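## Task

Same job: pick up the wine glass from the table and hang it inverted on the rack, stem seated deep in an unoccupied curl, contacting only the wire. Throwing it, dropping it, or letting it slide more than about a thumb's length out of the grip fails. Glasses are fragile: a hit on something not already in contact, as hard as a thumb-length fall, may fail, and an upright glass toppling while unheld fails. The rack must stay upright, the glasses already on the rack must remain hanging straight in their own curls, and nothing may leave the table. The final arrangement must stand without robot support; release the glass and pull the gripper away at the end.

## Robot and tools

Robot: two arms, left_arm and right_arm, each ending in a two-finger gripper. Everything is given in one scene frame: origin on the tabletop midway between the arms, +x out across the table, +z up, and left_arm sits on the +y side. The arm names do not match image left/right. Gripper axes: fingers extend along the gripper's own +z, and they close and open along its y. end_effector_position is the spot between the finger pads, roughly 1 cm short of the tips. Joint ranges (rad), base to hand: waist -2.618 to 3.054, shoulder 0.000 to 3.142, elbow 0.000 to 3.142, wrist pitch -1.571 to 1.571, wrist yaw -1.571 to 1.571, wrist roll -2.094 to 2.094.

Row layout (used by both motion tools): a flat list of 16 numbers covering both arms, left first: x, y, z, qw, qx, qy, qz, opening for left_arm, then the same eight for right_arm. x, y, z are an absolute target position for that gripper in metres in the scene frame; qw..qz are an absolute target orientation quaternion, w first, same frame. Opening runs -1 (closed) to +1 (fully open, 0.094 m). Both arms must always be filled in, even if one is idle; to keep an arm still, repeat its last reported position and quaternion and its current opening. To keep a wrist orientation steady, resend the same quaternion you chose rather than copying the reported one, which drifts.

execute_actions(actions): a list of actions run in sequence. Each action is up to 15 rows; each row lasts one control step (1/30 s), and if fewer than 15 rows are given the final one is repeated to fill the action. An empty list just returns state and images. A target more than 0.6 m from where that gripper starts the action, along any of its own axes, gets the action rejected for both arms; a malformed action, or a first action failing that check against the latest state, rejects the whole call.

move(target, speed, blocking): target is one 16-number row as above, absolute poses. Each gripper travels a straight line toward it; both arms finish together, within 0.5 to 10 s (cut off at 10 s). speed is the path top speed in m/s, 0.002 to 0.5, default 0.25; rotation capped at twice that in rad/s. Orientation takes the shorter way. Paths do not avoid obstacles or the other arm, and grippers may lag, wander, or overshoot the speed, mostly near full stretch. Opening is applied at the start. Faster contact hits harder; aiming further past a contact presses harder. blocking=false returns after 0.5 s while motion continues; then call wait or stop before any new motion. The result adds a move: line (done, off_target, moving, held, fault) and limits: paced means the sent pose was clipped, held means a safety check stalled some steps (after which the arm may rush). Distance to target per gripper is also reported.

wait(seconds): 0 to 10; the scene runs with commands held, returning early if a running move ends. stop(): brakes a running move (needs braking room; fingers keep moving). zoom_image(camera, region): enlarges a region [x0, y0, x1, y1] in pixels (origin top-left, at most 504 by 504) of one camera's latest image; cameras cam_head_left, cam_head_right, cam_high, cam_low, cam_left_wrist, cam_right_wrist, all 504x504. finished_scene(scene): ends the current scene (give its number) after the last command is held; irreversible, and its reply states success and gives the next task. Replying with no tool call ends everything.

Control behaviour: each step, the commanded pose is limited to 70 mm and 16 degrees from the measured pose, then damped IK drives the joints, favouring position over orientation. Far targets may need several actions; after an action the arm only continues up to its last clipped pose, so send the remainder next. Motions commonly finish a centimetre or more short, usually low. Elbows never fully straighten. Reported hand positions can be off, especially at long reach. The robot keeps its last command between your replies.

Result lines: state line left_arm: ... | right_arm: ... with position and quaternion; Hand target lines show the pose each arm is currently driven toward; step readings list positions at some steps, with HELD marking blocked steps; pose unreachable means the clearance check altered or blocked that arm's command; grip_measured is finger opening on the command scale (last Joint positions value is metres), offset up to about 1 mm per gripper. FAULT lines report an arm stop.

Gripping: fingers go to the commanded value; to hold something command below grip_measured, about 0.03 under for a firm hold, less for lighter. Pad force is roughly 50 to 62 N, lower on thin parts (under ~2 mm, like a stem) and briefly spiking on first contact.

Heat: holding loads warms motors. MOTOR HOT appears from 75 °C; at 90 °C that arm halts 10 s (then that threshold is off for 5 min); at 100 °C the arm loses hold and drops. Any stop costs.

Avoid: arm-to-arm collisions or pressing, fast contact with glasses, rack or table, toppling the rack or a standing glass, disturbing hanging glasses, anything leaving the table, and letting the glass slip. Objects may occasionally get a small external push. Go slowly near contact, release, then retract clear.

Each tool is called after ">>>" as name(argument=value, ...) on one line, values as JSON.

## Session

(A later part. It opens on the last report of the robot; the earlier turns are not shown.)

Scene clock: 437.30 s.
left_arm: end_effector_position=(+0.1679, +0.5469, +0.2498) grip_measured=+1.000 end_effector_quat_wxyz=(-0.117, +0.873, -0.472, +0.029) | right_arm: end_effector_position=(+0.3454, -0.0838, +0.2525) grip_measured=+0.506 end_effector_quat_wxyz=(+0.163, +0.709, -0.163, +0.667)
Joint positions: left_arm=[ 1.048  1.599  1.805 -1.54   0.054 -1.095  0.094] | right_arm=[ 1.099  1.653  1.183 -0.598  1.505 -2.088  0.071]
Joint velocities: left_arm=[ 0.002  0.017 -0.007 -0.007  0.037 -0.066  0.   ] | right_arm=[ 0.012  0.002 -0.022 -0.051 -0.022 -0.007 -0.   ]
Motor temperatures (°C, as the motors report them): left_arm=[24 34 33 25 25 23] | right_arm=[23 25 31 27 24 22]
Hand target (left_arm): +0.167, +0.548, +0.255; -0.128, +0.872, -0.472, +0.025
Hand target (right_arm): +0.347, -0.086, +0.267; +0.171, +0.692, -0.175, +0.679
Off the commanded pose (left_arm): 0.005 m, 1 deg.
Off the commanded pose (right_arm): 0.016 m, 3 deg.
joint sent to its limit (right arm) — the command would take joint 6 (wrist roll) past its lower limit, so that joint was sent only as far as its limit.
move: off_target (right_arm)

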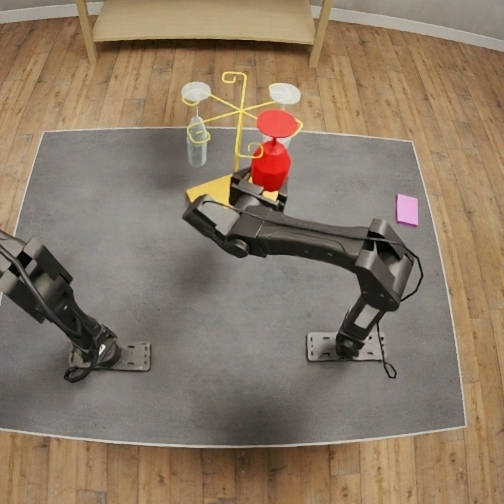

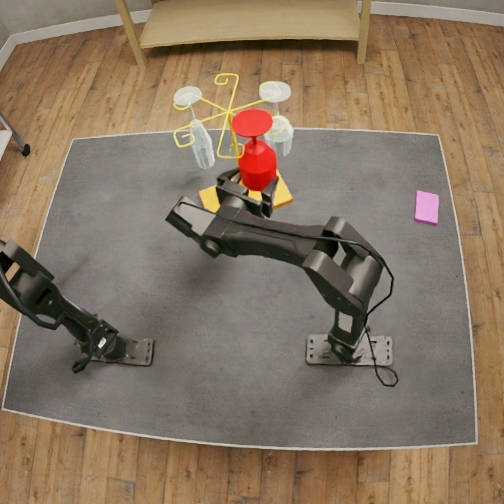

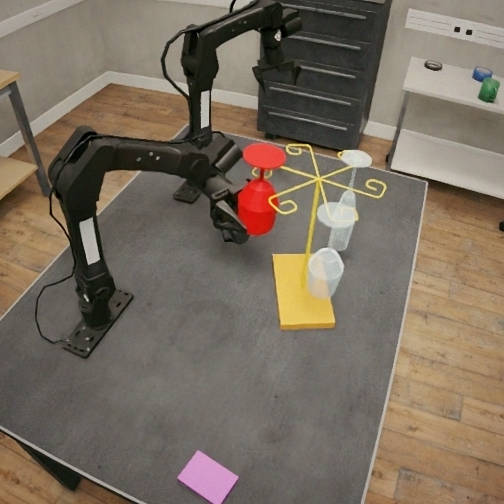

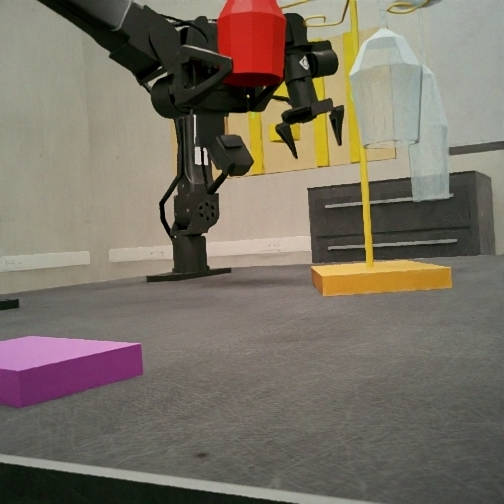

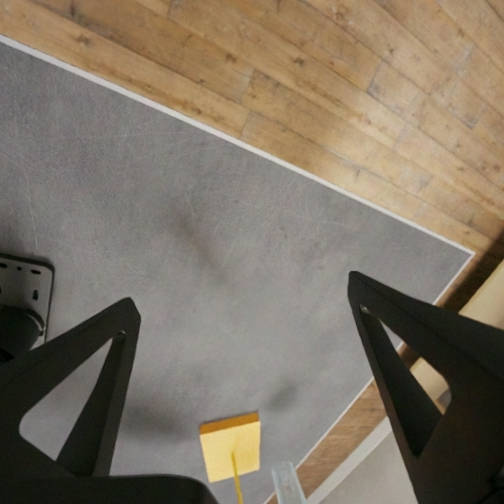

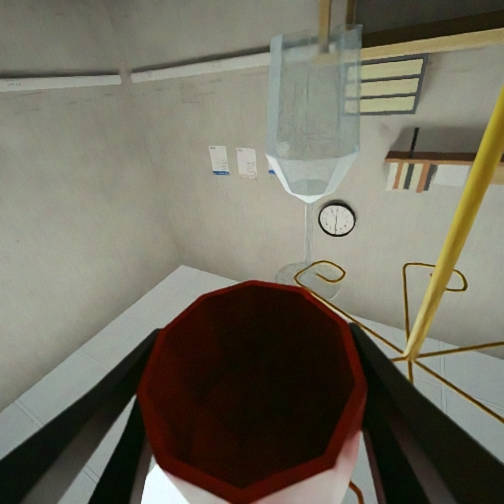

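>>> move(target=[0.167,0.548,0.255,-0.128,0.872,-0.472,0.025,1, 0.356,-0.055,0.268,0.158,0.689,-0.158,0.689,0.47], speed=0.02)

>>> zoom_image(camera="cam_head_left", region=[180, 60, 340, 240])

>>> zoom_image(camera="cam_high", region=[170, 90, 400, 320])

Scene clock: 467.50 s.
left_arm: end_effector_position=(+0.1679, +0.5469, +0.2498) grip_measured=+1.000 end_effector_quat_wxyz=(-0.117, +0.873, -0.472, +0.029) | right_arm: end_effector_position=(+0.3588, -0.0587, +0.2479) grip_measured=+0.506 end_effector_quat_wxyz=(+0.165, +0.712, -0.159, +0.664)
Joint positions: left_arm=[ 1.048  1.599  1.805 -1.54   0.054 -1.095  0.094] | right_arm=[ 1.099  1.762  1.296 -0.612  1.497 -2.089  0.071]
Joint velocities: left_arm=[-0.007  0.002  0.002 -0.007 -0.022 -0.051  0.   ] | right_arm=[ 0.002 -0.007 -0.007 -0.022 -0.066  0.022  0.001]
Motor temperatures (°C, as the motors report them): left_arm=[24 34 33 25 25 23] | right_arm=[23 26 31 27 24 22]
Hand target (left_arm): +0.167, +0.548, +0.255; -0.128, +0.872, -0.472, +0.025
Hand target (right_arm): +0.356, -0.055, +0.267; +0.165, +0.692, -0.168, +0.683
Off the commanded pose (left_arm): 0.005 m, 1 deg.
Off the commanded pose (right_arm): 0.021 m, 4 deg.
joint sent to its limit (right arm) — the command would take joint 6 (wrist roll) past its lower limit, so that joint was sent only as far as its limit.
move: off_target (right_arm)

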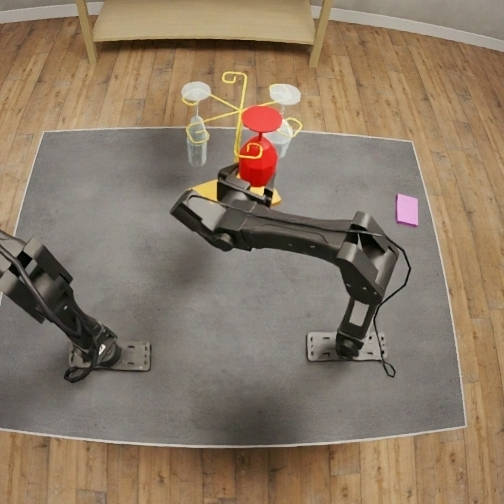

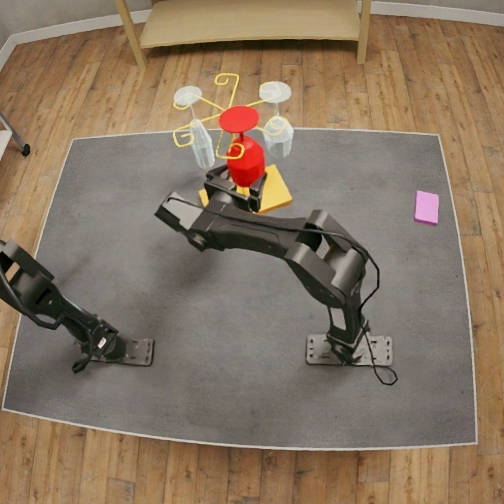

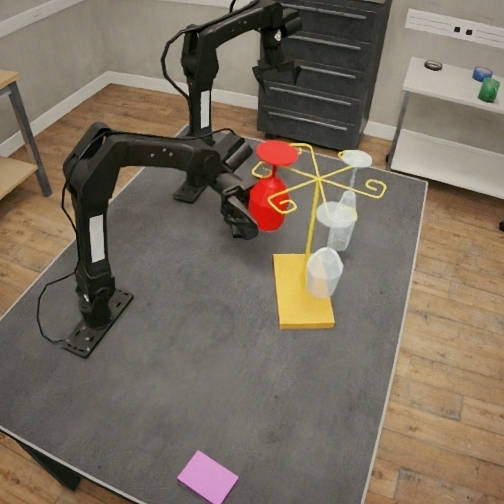

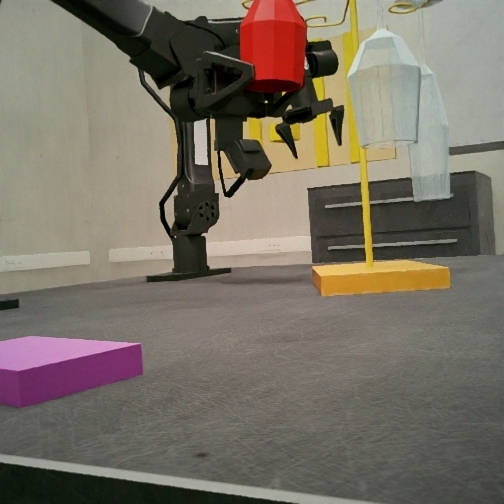

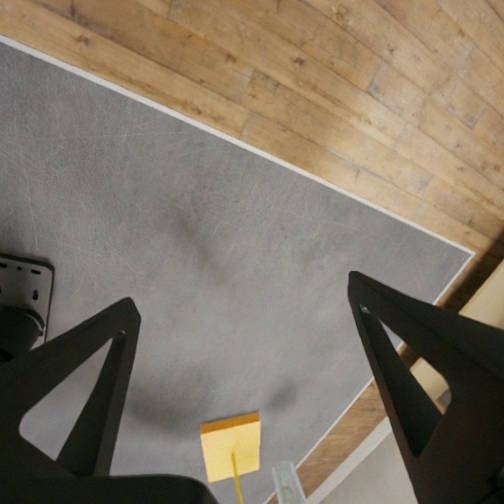

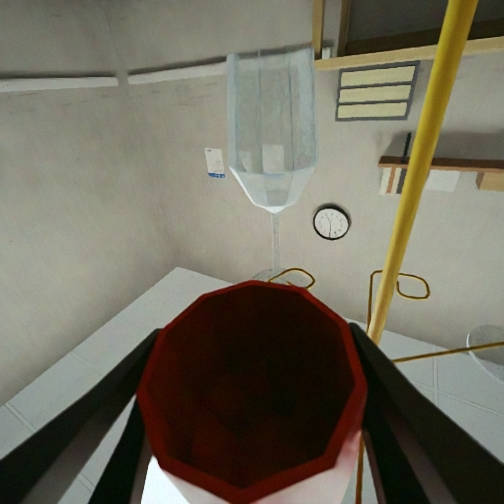

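Region (180, 60, 340, 240) of cam_head_left's 504x504 image, scaled by 2.800, with more detail than that image has.

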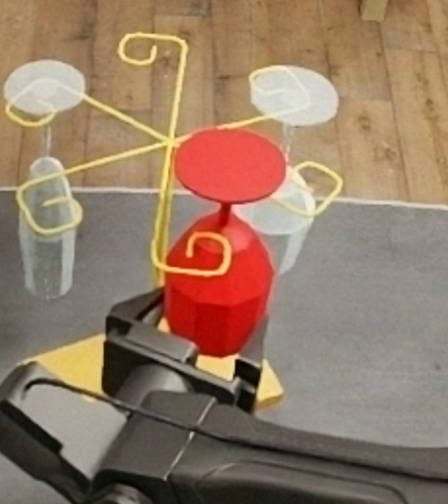

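Region (170, 90, 400, 320) of cam_high's 504x504 image, scaled by 2.191, with more detail than that image has.

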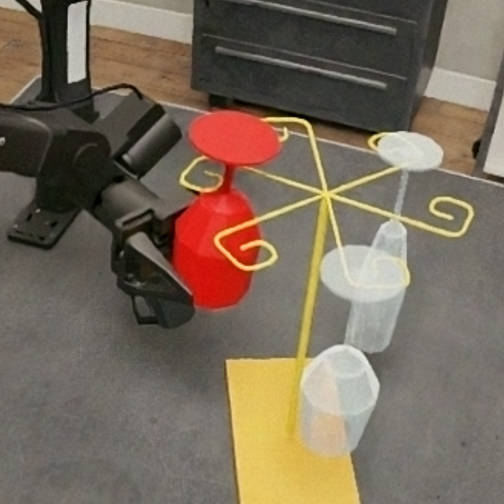

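>>> move(target=[0.167,0.548,0.255,-0.128,0.872,-0.472,0.025,1, 0.344,-0.036,0.272,0.15,0.691,-0.15,0.691,0.47], speed=0.015)

>>> zoom_image(camera="cam_head_left", region=[180, 60, 340, 240])

>>> zoom_image(camera="cam_high", region=[170, 90, 400, 320])

Scene clock: 489.37 s.
left_arm: end_effector_position=(+0.1679, +0.5469, +0.2498) grip_measured=+1.000 end_effector_quat_wxyz=(-0.117, +0.873, -0.472, +0.029) | right_arm: end_effector_position=(+0.3466, -0.0372, +0.2463) grip_measured=+0.506 end_effector_quat_wxyz=(+0.150, +0.719, -0.133, +0.666)
Joint positions: left_arm=[ 1.048  1.599  1.805 -1.54   0.054 -1.095  0.094] | right_arm=[ 1.157  1.778  1.314 -0.628  1.494 -2.089  0.071]
Joint velocities: left_arm=[ 0.002  0.017  0.017  0.007 -0.081  0.022  0.   ] | right_arm=[ 0.007  0.002 -0.007 -0.007  0.066 -0.007  0.001]
Motor temperatures (°C, as the motors report them): left_arm=[24 33 33 25 25 23] | right_arm=[23 27 32 27 24 22]
Hand target (left_arm): +0.167, +0.548, +0.255; -0.128, +0.872, -0.472, +0.025
Hand target (right_arm): +0.344, -0.036, +0.271; +0.150, +0.692, -0.151, +0.690
Off the commanded pose (left_arm): 0.005 m, 1 deg.
Off the commanded pose (right_arm): 0.026 m, 5 deg.
joint sent to its limit (right arm) — the command would take joint 6 (wrist roll) past its lower limit, so that joint was sent only as far as its limit.
move: off_target (right_arm)

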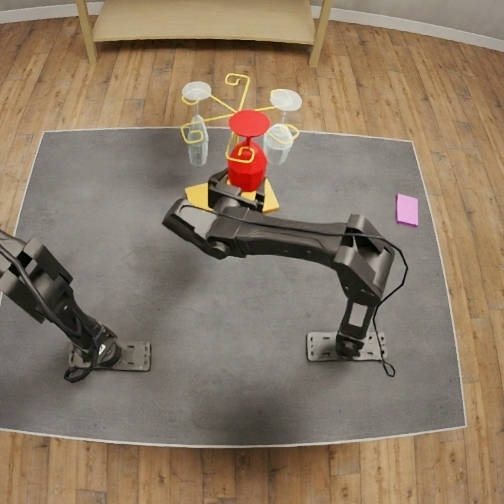

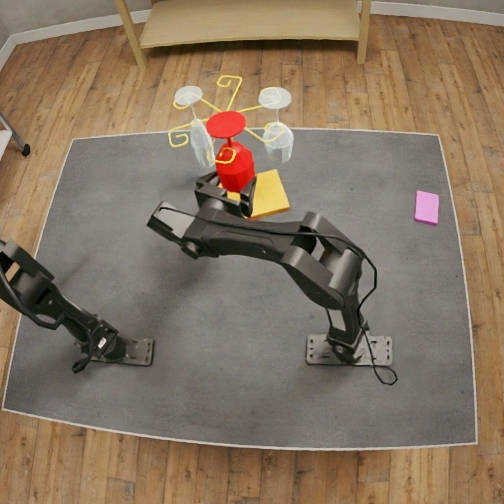

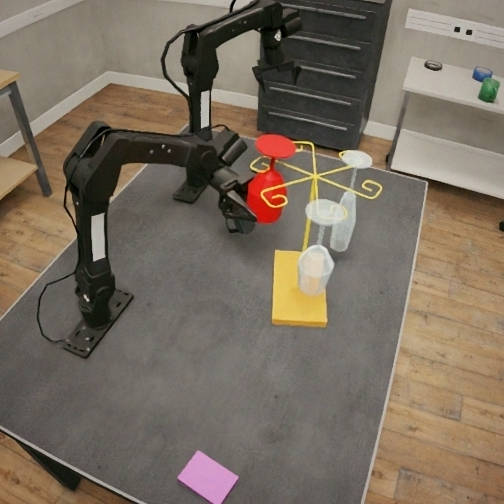

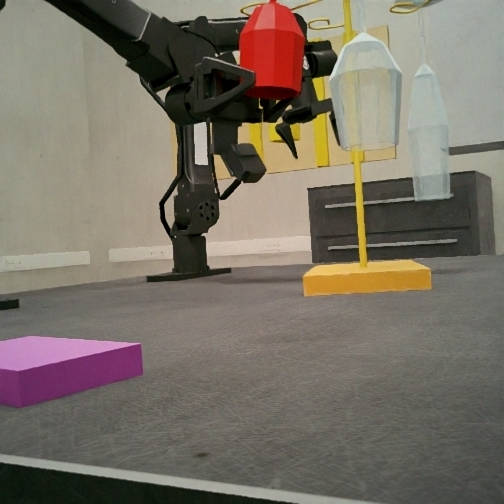

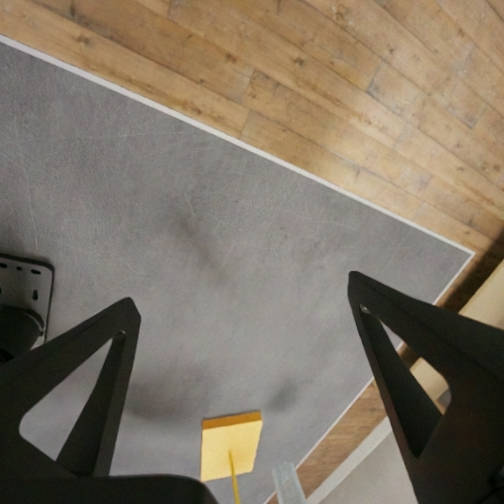

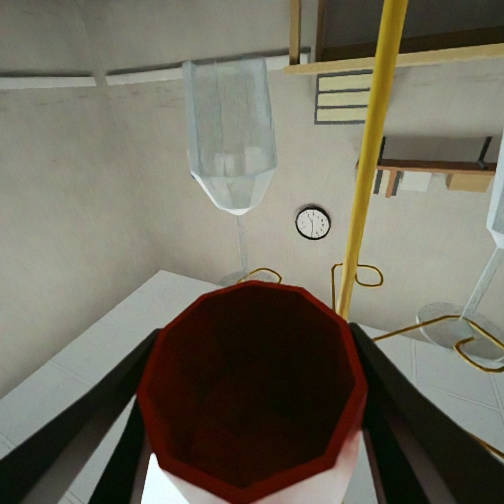

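Region (180, 60, 340, 240) of cam_head_left's 504x504 image, scaled by 2.800, with more detail than that image has.

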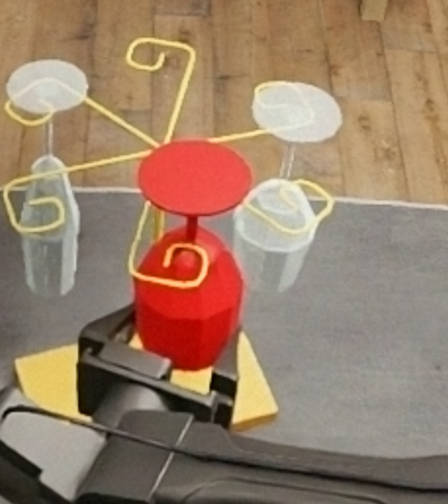

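Region (170, 90, 400, 320) of cam_high's 504x504 image, scaled by 2.191, with more detail than that image has.

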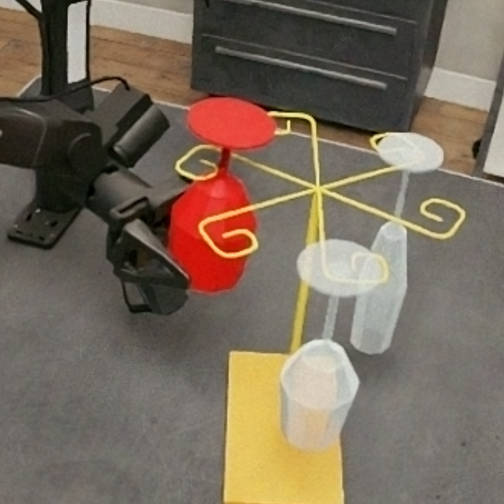

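>>> move(target=[0.167,0.548,0.255,-0.128,0.872,-0.472,0.025,1, 0.354,-0.036,0.274,0.15,0.691,-0.15,0.691,0.47], speed=0.01)

>>> zoom_image(camera="cam_head_left", region=[180, 60, 340, 240])

>>> zoom_image(camera="cam_high", region=[170, 90, 400, 320])

Scene clock: 514.17 s.
left_arm: end_effector_position=(+0.1679, +0.5469, +0.2498) grip_measured=+1.000 end_effector_quat_wxyz=(-0.117, +0.873, -0.472, +0.029) | right_arm: end_effector_position=(+0.3516, -0.0319, +0.2489) grip_measured=+0.506 end_effector_quat_wxyz=(+0.150, +0.721, -0.135, +0.663)
Joint positions: left_arm=[ 1.048  1.599  1.805 -1.54   0.054 -1.095  0.094] | right_arm=[ 1.15   1.802  1.359 -0.648  1.486 -2.089  0.071]
Joint velocities: left_arm=[-0.017 -0.022 -0.002 -0.022 -0.022 -0.007  0.   ] | right_arm=[-0.017  0.002  0.007  0.051  0.037  0.037 -0.001]
Motor temperatures (°C, as the motors report them): left_arm=[24 33 33 25 25 23] | right_arm=[23 28 32 26 25 22]
Hand target (left_arm): +0.167, +0.548, +0.255; -0.128, +0.872, -0.472, +0.025
Hand target (right_arm): +0.353, -0.036, +0.273; +0.155, +0.693, -0.158, +0.686
Off the commanded pose (left_arm): 0.005 m, 1 deg.
Off the commanded pose (right_arm): 0.026 m, 5 deg.
joint sent to its limit (right arm) — the command would take joint 6 (wrist roll) past its lower limit, so that joint was sent only as far as its limit.
move: off_target (right_arm)

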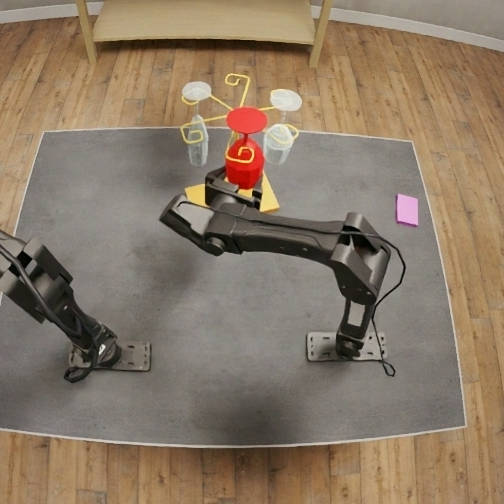

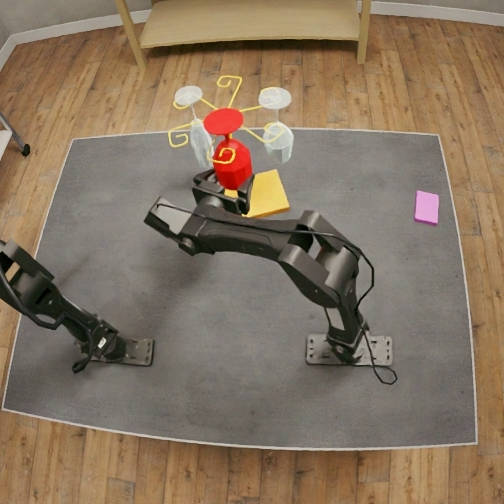

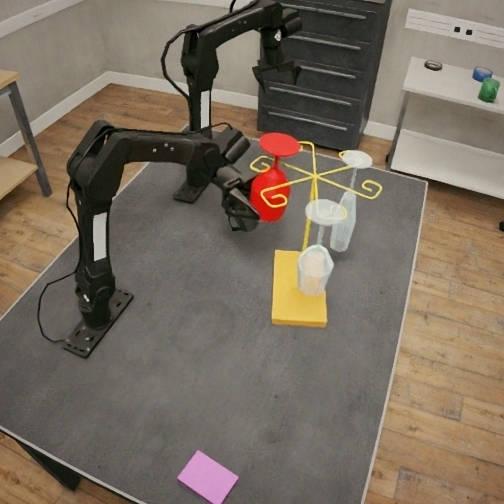

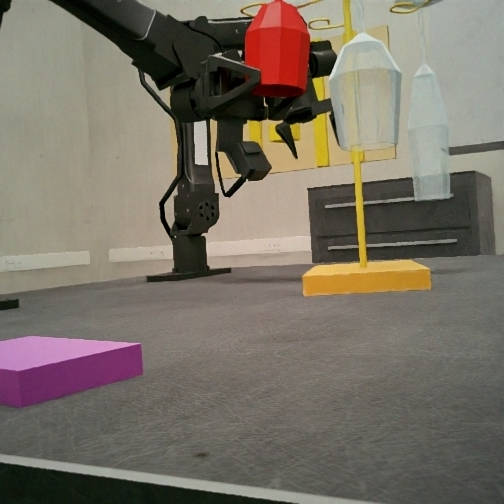

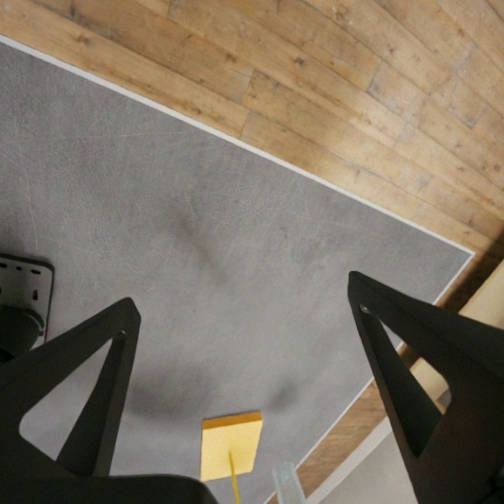

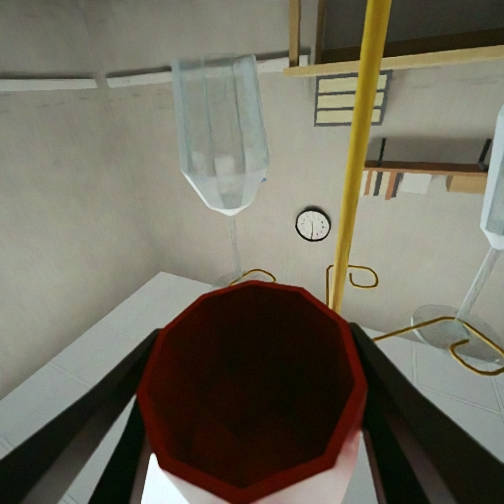

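Region (180, 60, 340, 240) of cam_head_left's 504x504 image, scaled by 2.800, with more detail than that image has.

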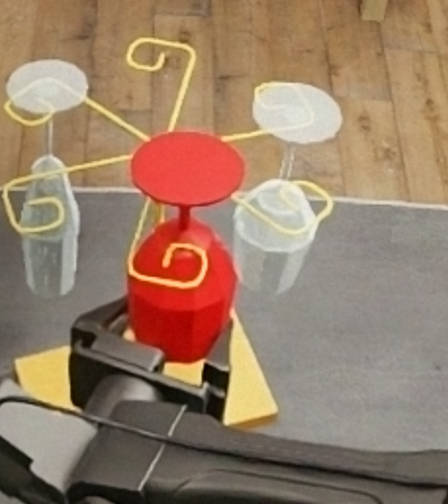

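Region (170, 90, 400, 320) of cam_high's 504x504 image, scaled by 2.191, with more detail than that image has.

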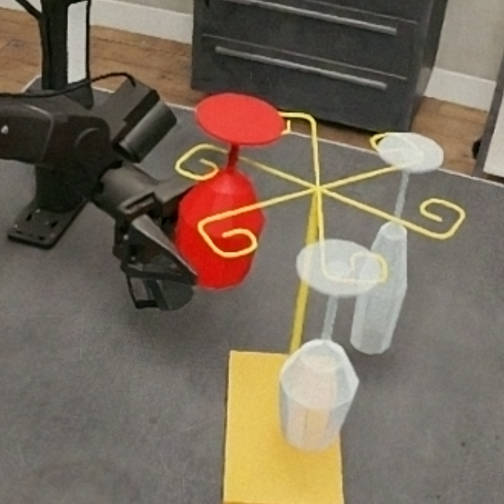

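>>> move(target=[0.167,0.548,0.255,-0.128,0.872,-0.472,0.025,1, 0.352,-0.024,0.274,0.143,0.692,-0.143,0.692,0.47], speed=0.01)

>>> zoom_image(camera="cam_head_left", region=[180, 60, 340, 240])

>>> zoom_image(camera="cam_high", region=[170, 90, 400, 320])

Scene clock: 528.90 s.
left_arm: end_effector_position=(+0.1679, +0.5469, +0.2498) grip_measured=+1.000 end_effector_quat_wxyz=(-0.117, +0.873, -0.472, +0.029) | right_arm: end_effector_position=(+0.3547, -0.0256, +0.2504) grip_measured=+0.506 end_effector_quat_wxyz=(+0.149, +0.719, -0.137, +0.665)
Joint positions: left_arm=[ 1.048  1.599  1.805 -1.54   0.054 -1.095  0.094] | right_arm=[ 1.15   1.827  1.393 -0.653  1.489 -2.089  0.071]
Joint velocities: left_arm=[-0.007 -0.007  0.007  0.081  0.051  0.051  0.   ] | right_arm=[-0.007  0.007 -0.012 -0.022 -0.066 -0.007 -0.   ]
Motor temperatures (°C, as the motors report them): left_arm=[24 33 33 25 25 23] | right_arm=[23 29 32 26 25 22]
Hand target (left_arm): +0.167, +0.548, +0.255; -0.128, +0.872, -0.472, +0.025
Hand target (right_arm): +0.351, -0.024, +0.273; +0.149, +0.695, -0.152, +0.687
Off the commanded pose (left_arm): 0.005 m, 1 deg.
Off the commanded pose (right_arm): 0.024 m, 5 deg.
joint sent to its limit (right arm) — the command would take joint 6 (wrist roll) past its lower limit, so that joint was sent only as far as its limit.
move: off_target (right_arm)

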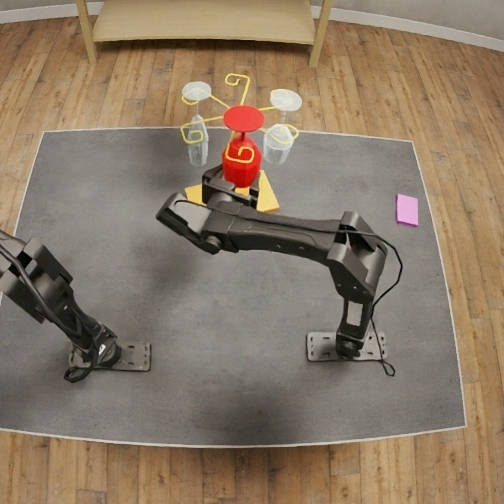

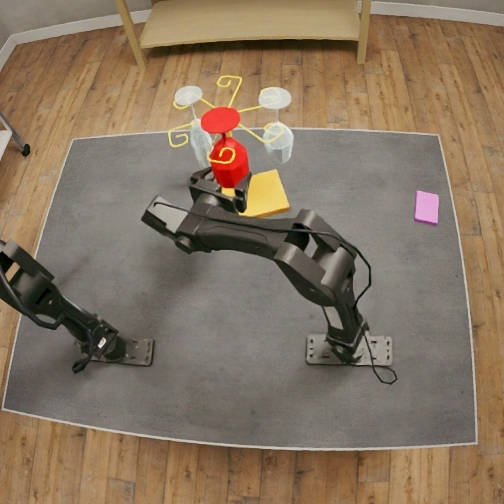

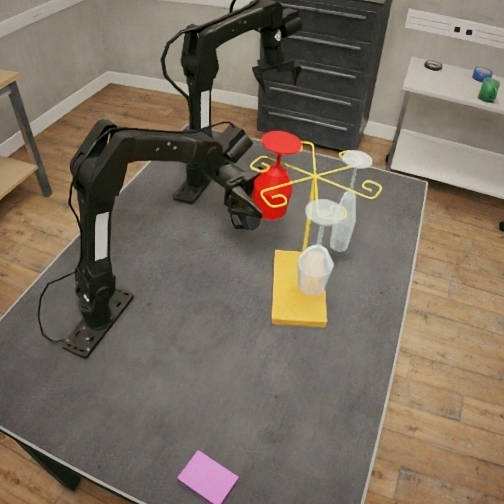

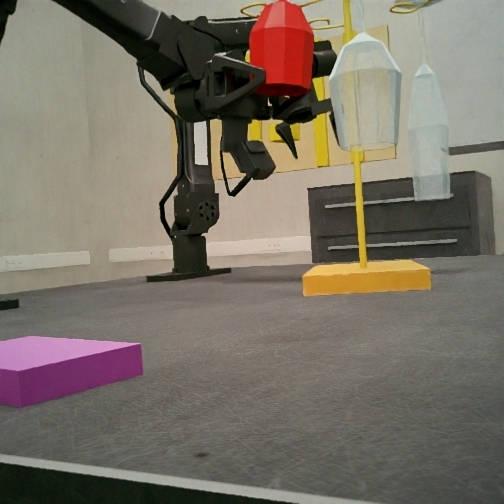

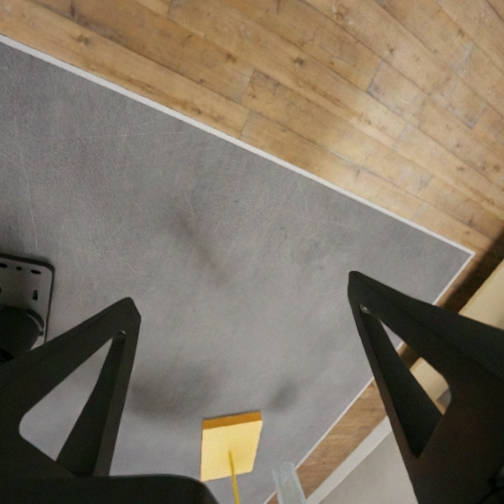

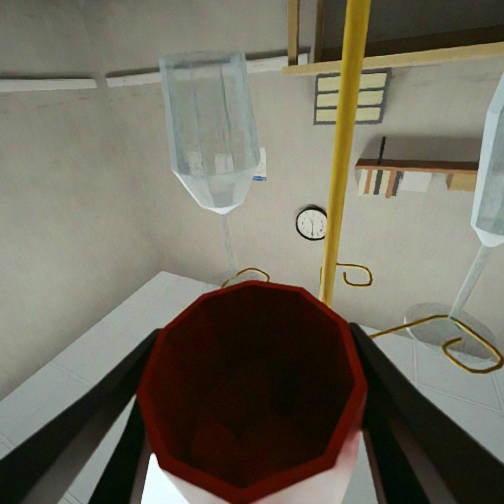

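Region (180, 60, 340, 240) of cam_head_left's 504x504 image, scaled by 2.800, with more detail than that image has.

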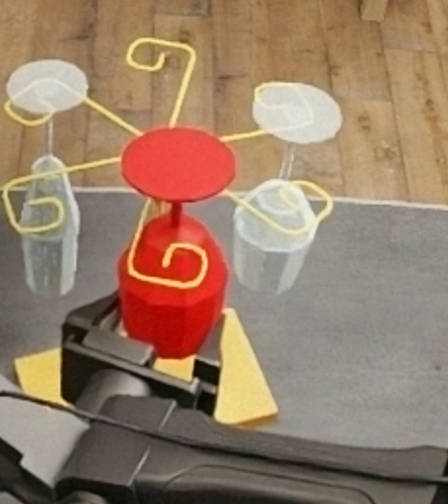

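Region (170, 90, 400, 320) of cam_high's 504x504 image, scaled by 2.191, with more detail than that image has.

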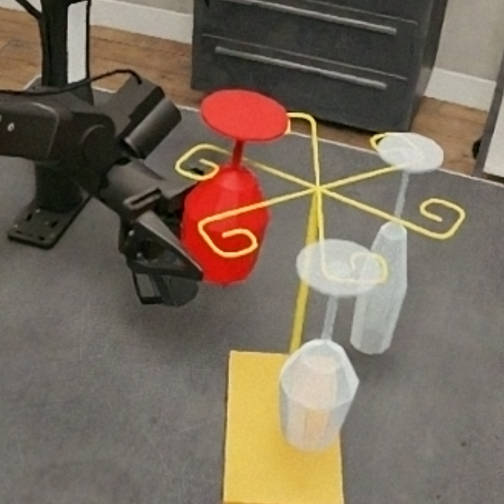

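>>> move(target=[0.167,0.548,0.255,-0.128,0.872,-0.472,0.025,1, 0.343,-0.014,0.276,0.13,0.695,-0.13,0.695,0.47], speed=0.01)

>>> zoom_image(camera="cam_head_left", region=[180, 60, 340, 240])

>>> zoom_image(camera="cam_high", region=[170, 90, 400, 320])

Scene clock: 543.27 s.
left_arm: end_effector_position=(+0.1679, +0.5469, +0.2498) grip_measured=+1.000 end_effector_quat_wxyz=(-0.117, +0.873, -0.472, +0.029) | right_arm: end_effector_position=(+0.3454, -0.0147, +0.2490) grip_measured=+0.506 end_effector_quat_wxyz=(+0.140, +0.725, -0.120, +0.664)
Joint positions: left_arm=[ 1.048  1.599  1.805 -1.54   0.054 -1.095  0.094] | right_arm=[ 1.184  1.827  1.393 -0.661  1.482 -2.092  0.071]
Joint velocities: left_arm=[-0.007  0.022 -0.007  0.022 -0.007  0.051  0.   ] | right_arm=[-0.002 -0.007 -0.007 -0.11   0.022  0.051  0.001]
Motor temperatures (°C, as the motors report them): left_arm=[24 33 33 25 25 23] | right_arm=[23 29 32 26 25 22]
Hand target (left_arm): +0.167, +0.548, +0.255; -0.128, +0.872, -0.472, +0.025
Hand target (right_arm): +0.342, -0.014, +0.275; +0.137, +0.698, -0.140, +0.689
Off the commanded pose (left_arm): 0.005 m, 1 deg.
Off the commanded pose (right_arm): 0.027 m, 5 deg.
joint sent to its limit (right arm) — the command would take joint 6 (wrist roll) past its lower limit, so that joint was sent only as far as its limit.
move: off_target (right_arm)

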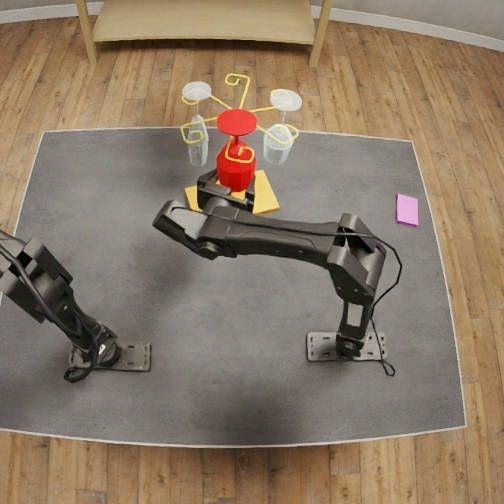

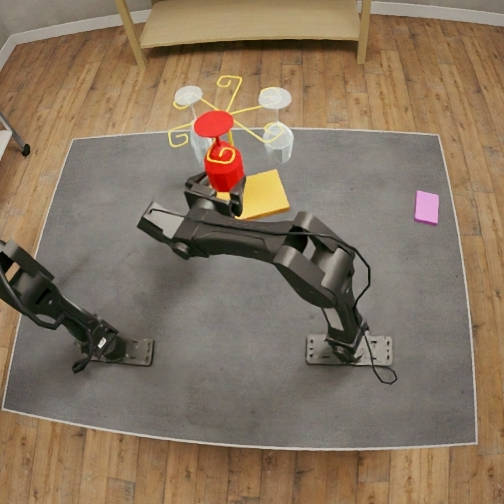

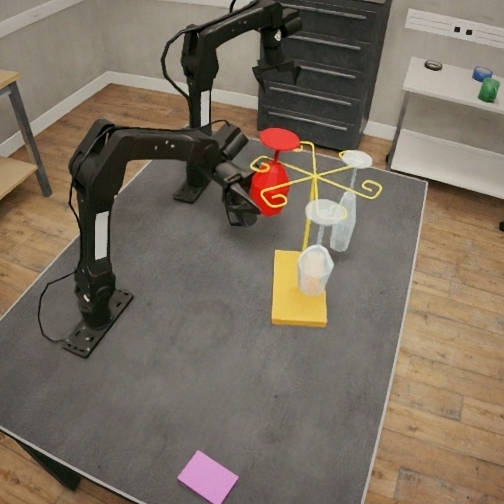

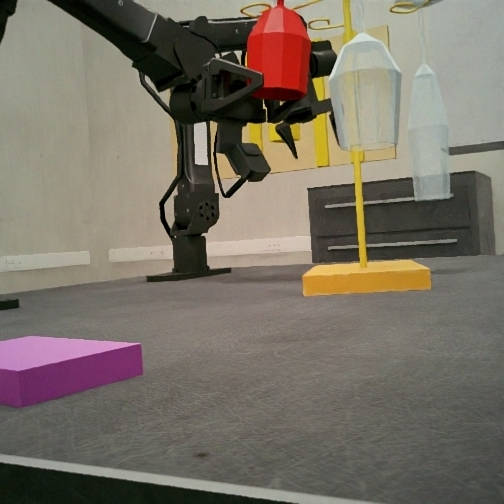

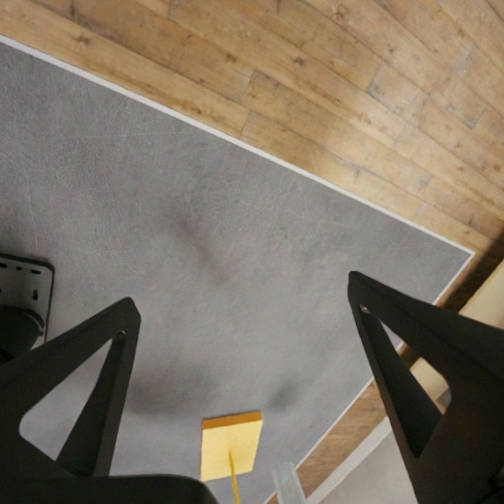

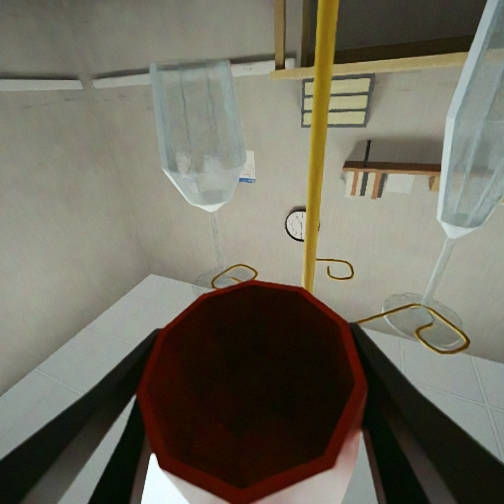

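Region (180, 60, 340, 240) of cam_head_left's 504x504 image, scaled by 2.800, with more detail than that image has.

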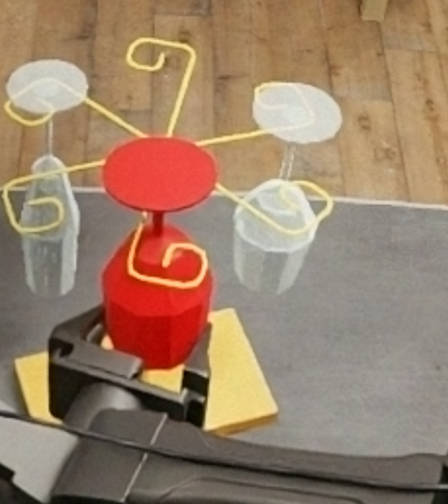

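Region (170, 90, 400, 320) of cam_high's 504x504 image, scaled by 2.191, with more detail than that image has.

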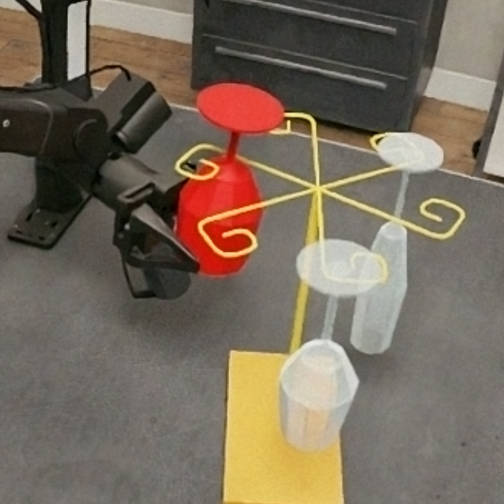

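>>> move(target=[0.167,0.548,0.255,-0.128,0.872,-0.472,0.025,1, 0.318,-0.013,0.272,0.112,0.698,-0.112,0.698,0.47], speed=0.01)

>>> zoom_image(camera="cam_head_left", region=[180, 60, 340, 240])

>>> zoom_image(camera="cam_high", region=[170, 90, 400, 320])

Scene clock: 561.83 s.
left_arm: end_effector_position=(+0.1679, +0.5469, +0.2498) grip_measured=+1.000 end_effector_quat_wxyz=(-0.117, +0.873, -0.472, +0.029) | right_arm: end_effector_position=(+0.3240, -0.0071, +0.2491) grip_measured=+0.506 end_effector_quat_wxyz=(+0.126, +0.721, -0.098, +0.674)
Joint positions: left_arm=[ 1.048  1.599  1.805 -1.54   0.054 -1.095  0.094] | right_arm=[ 1.247  1.794  1.339 -0.646  1.504 -2.092  0.071]
Joint velocities: left_arm=[-0.002  0.037  0.017  0.007 -0.007 -0.007  0.   ] | right_arm=[-0.017 -0.012  0.022  0.007 -0.066 -0.007 -0.001]
Motor temperatures (°C, as the motors report them): left_arm=[24 33 33 25 25 23] | right_arm=[23 30 32 26 25 22]
Hand target (left_arm): +0.167, +0.548, +0.255; -0.128, +0.872, -0.472, +0.025
Hand target (right_arm): +0.318, -0.013, +0.271; +0.117, +0.700, -0.118, +0.695
Off the commanded pose (left_arm): 0.005 m, 1 deg.
Off the commanded pose (right_arm): 0.024 m, 4 deg.
joint sent to its limit (right arm) — the command would take joint 6 (wrist roll) past its lower limit, so that joint was sent only as far as its limit.
move: off_target (right_arm)

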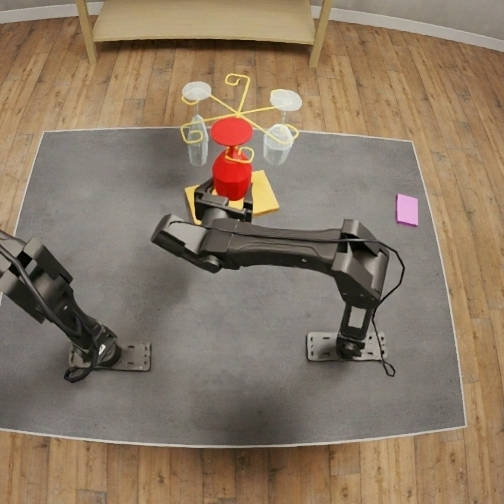

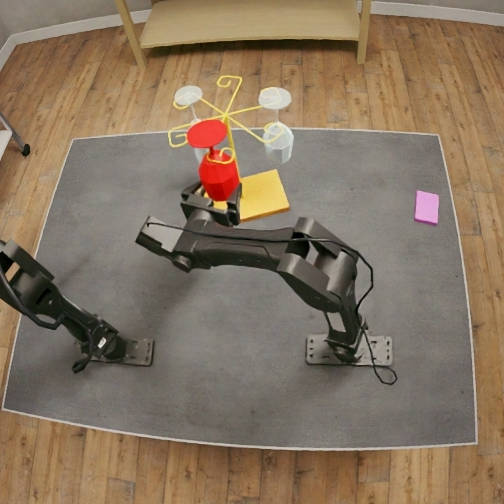

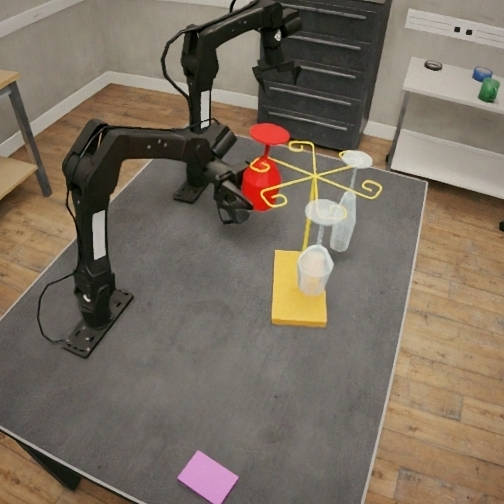

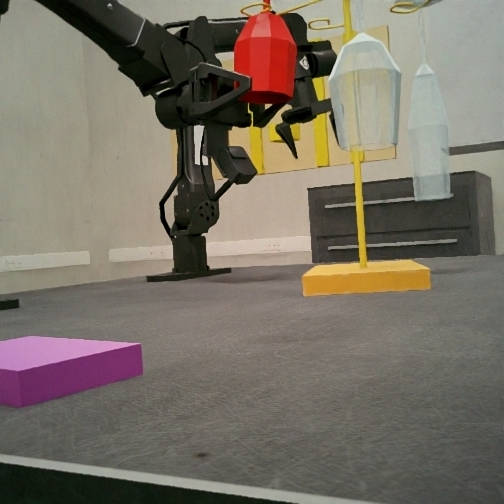

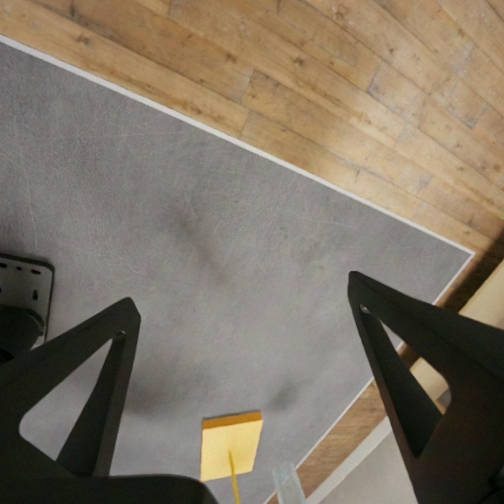

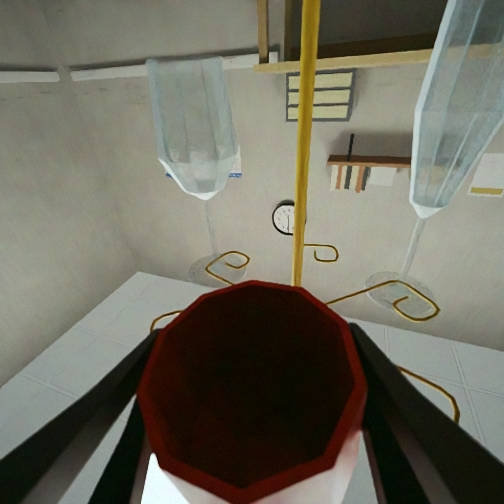

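Region (180, 60, 340, 240) of cam_head_left's 504x504 image, scaled by 2.800, with more detail than that image has.

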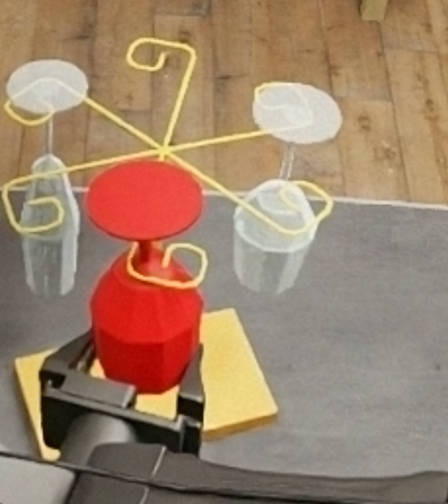

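Region (170, 90, 400, 320) of cam_high's 504x504 image, scaled by 2.191, with more detail than that image has.

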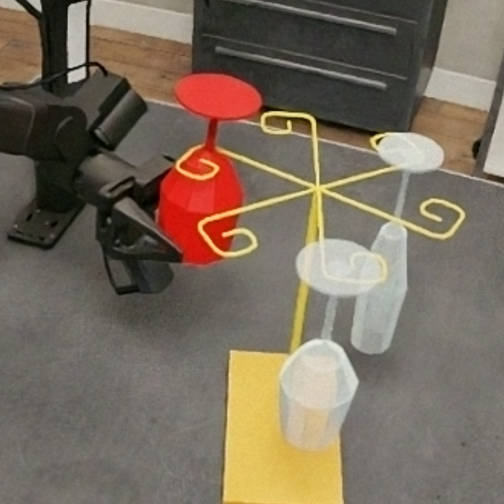

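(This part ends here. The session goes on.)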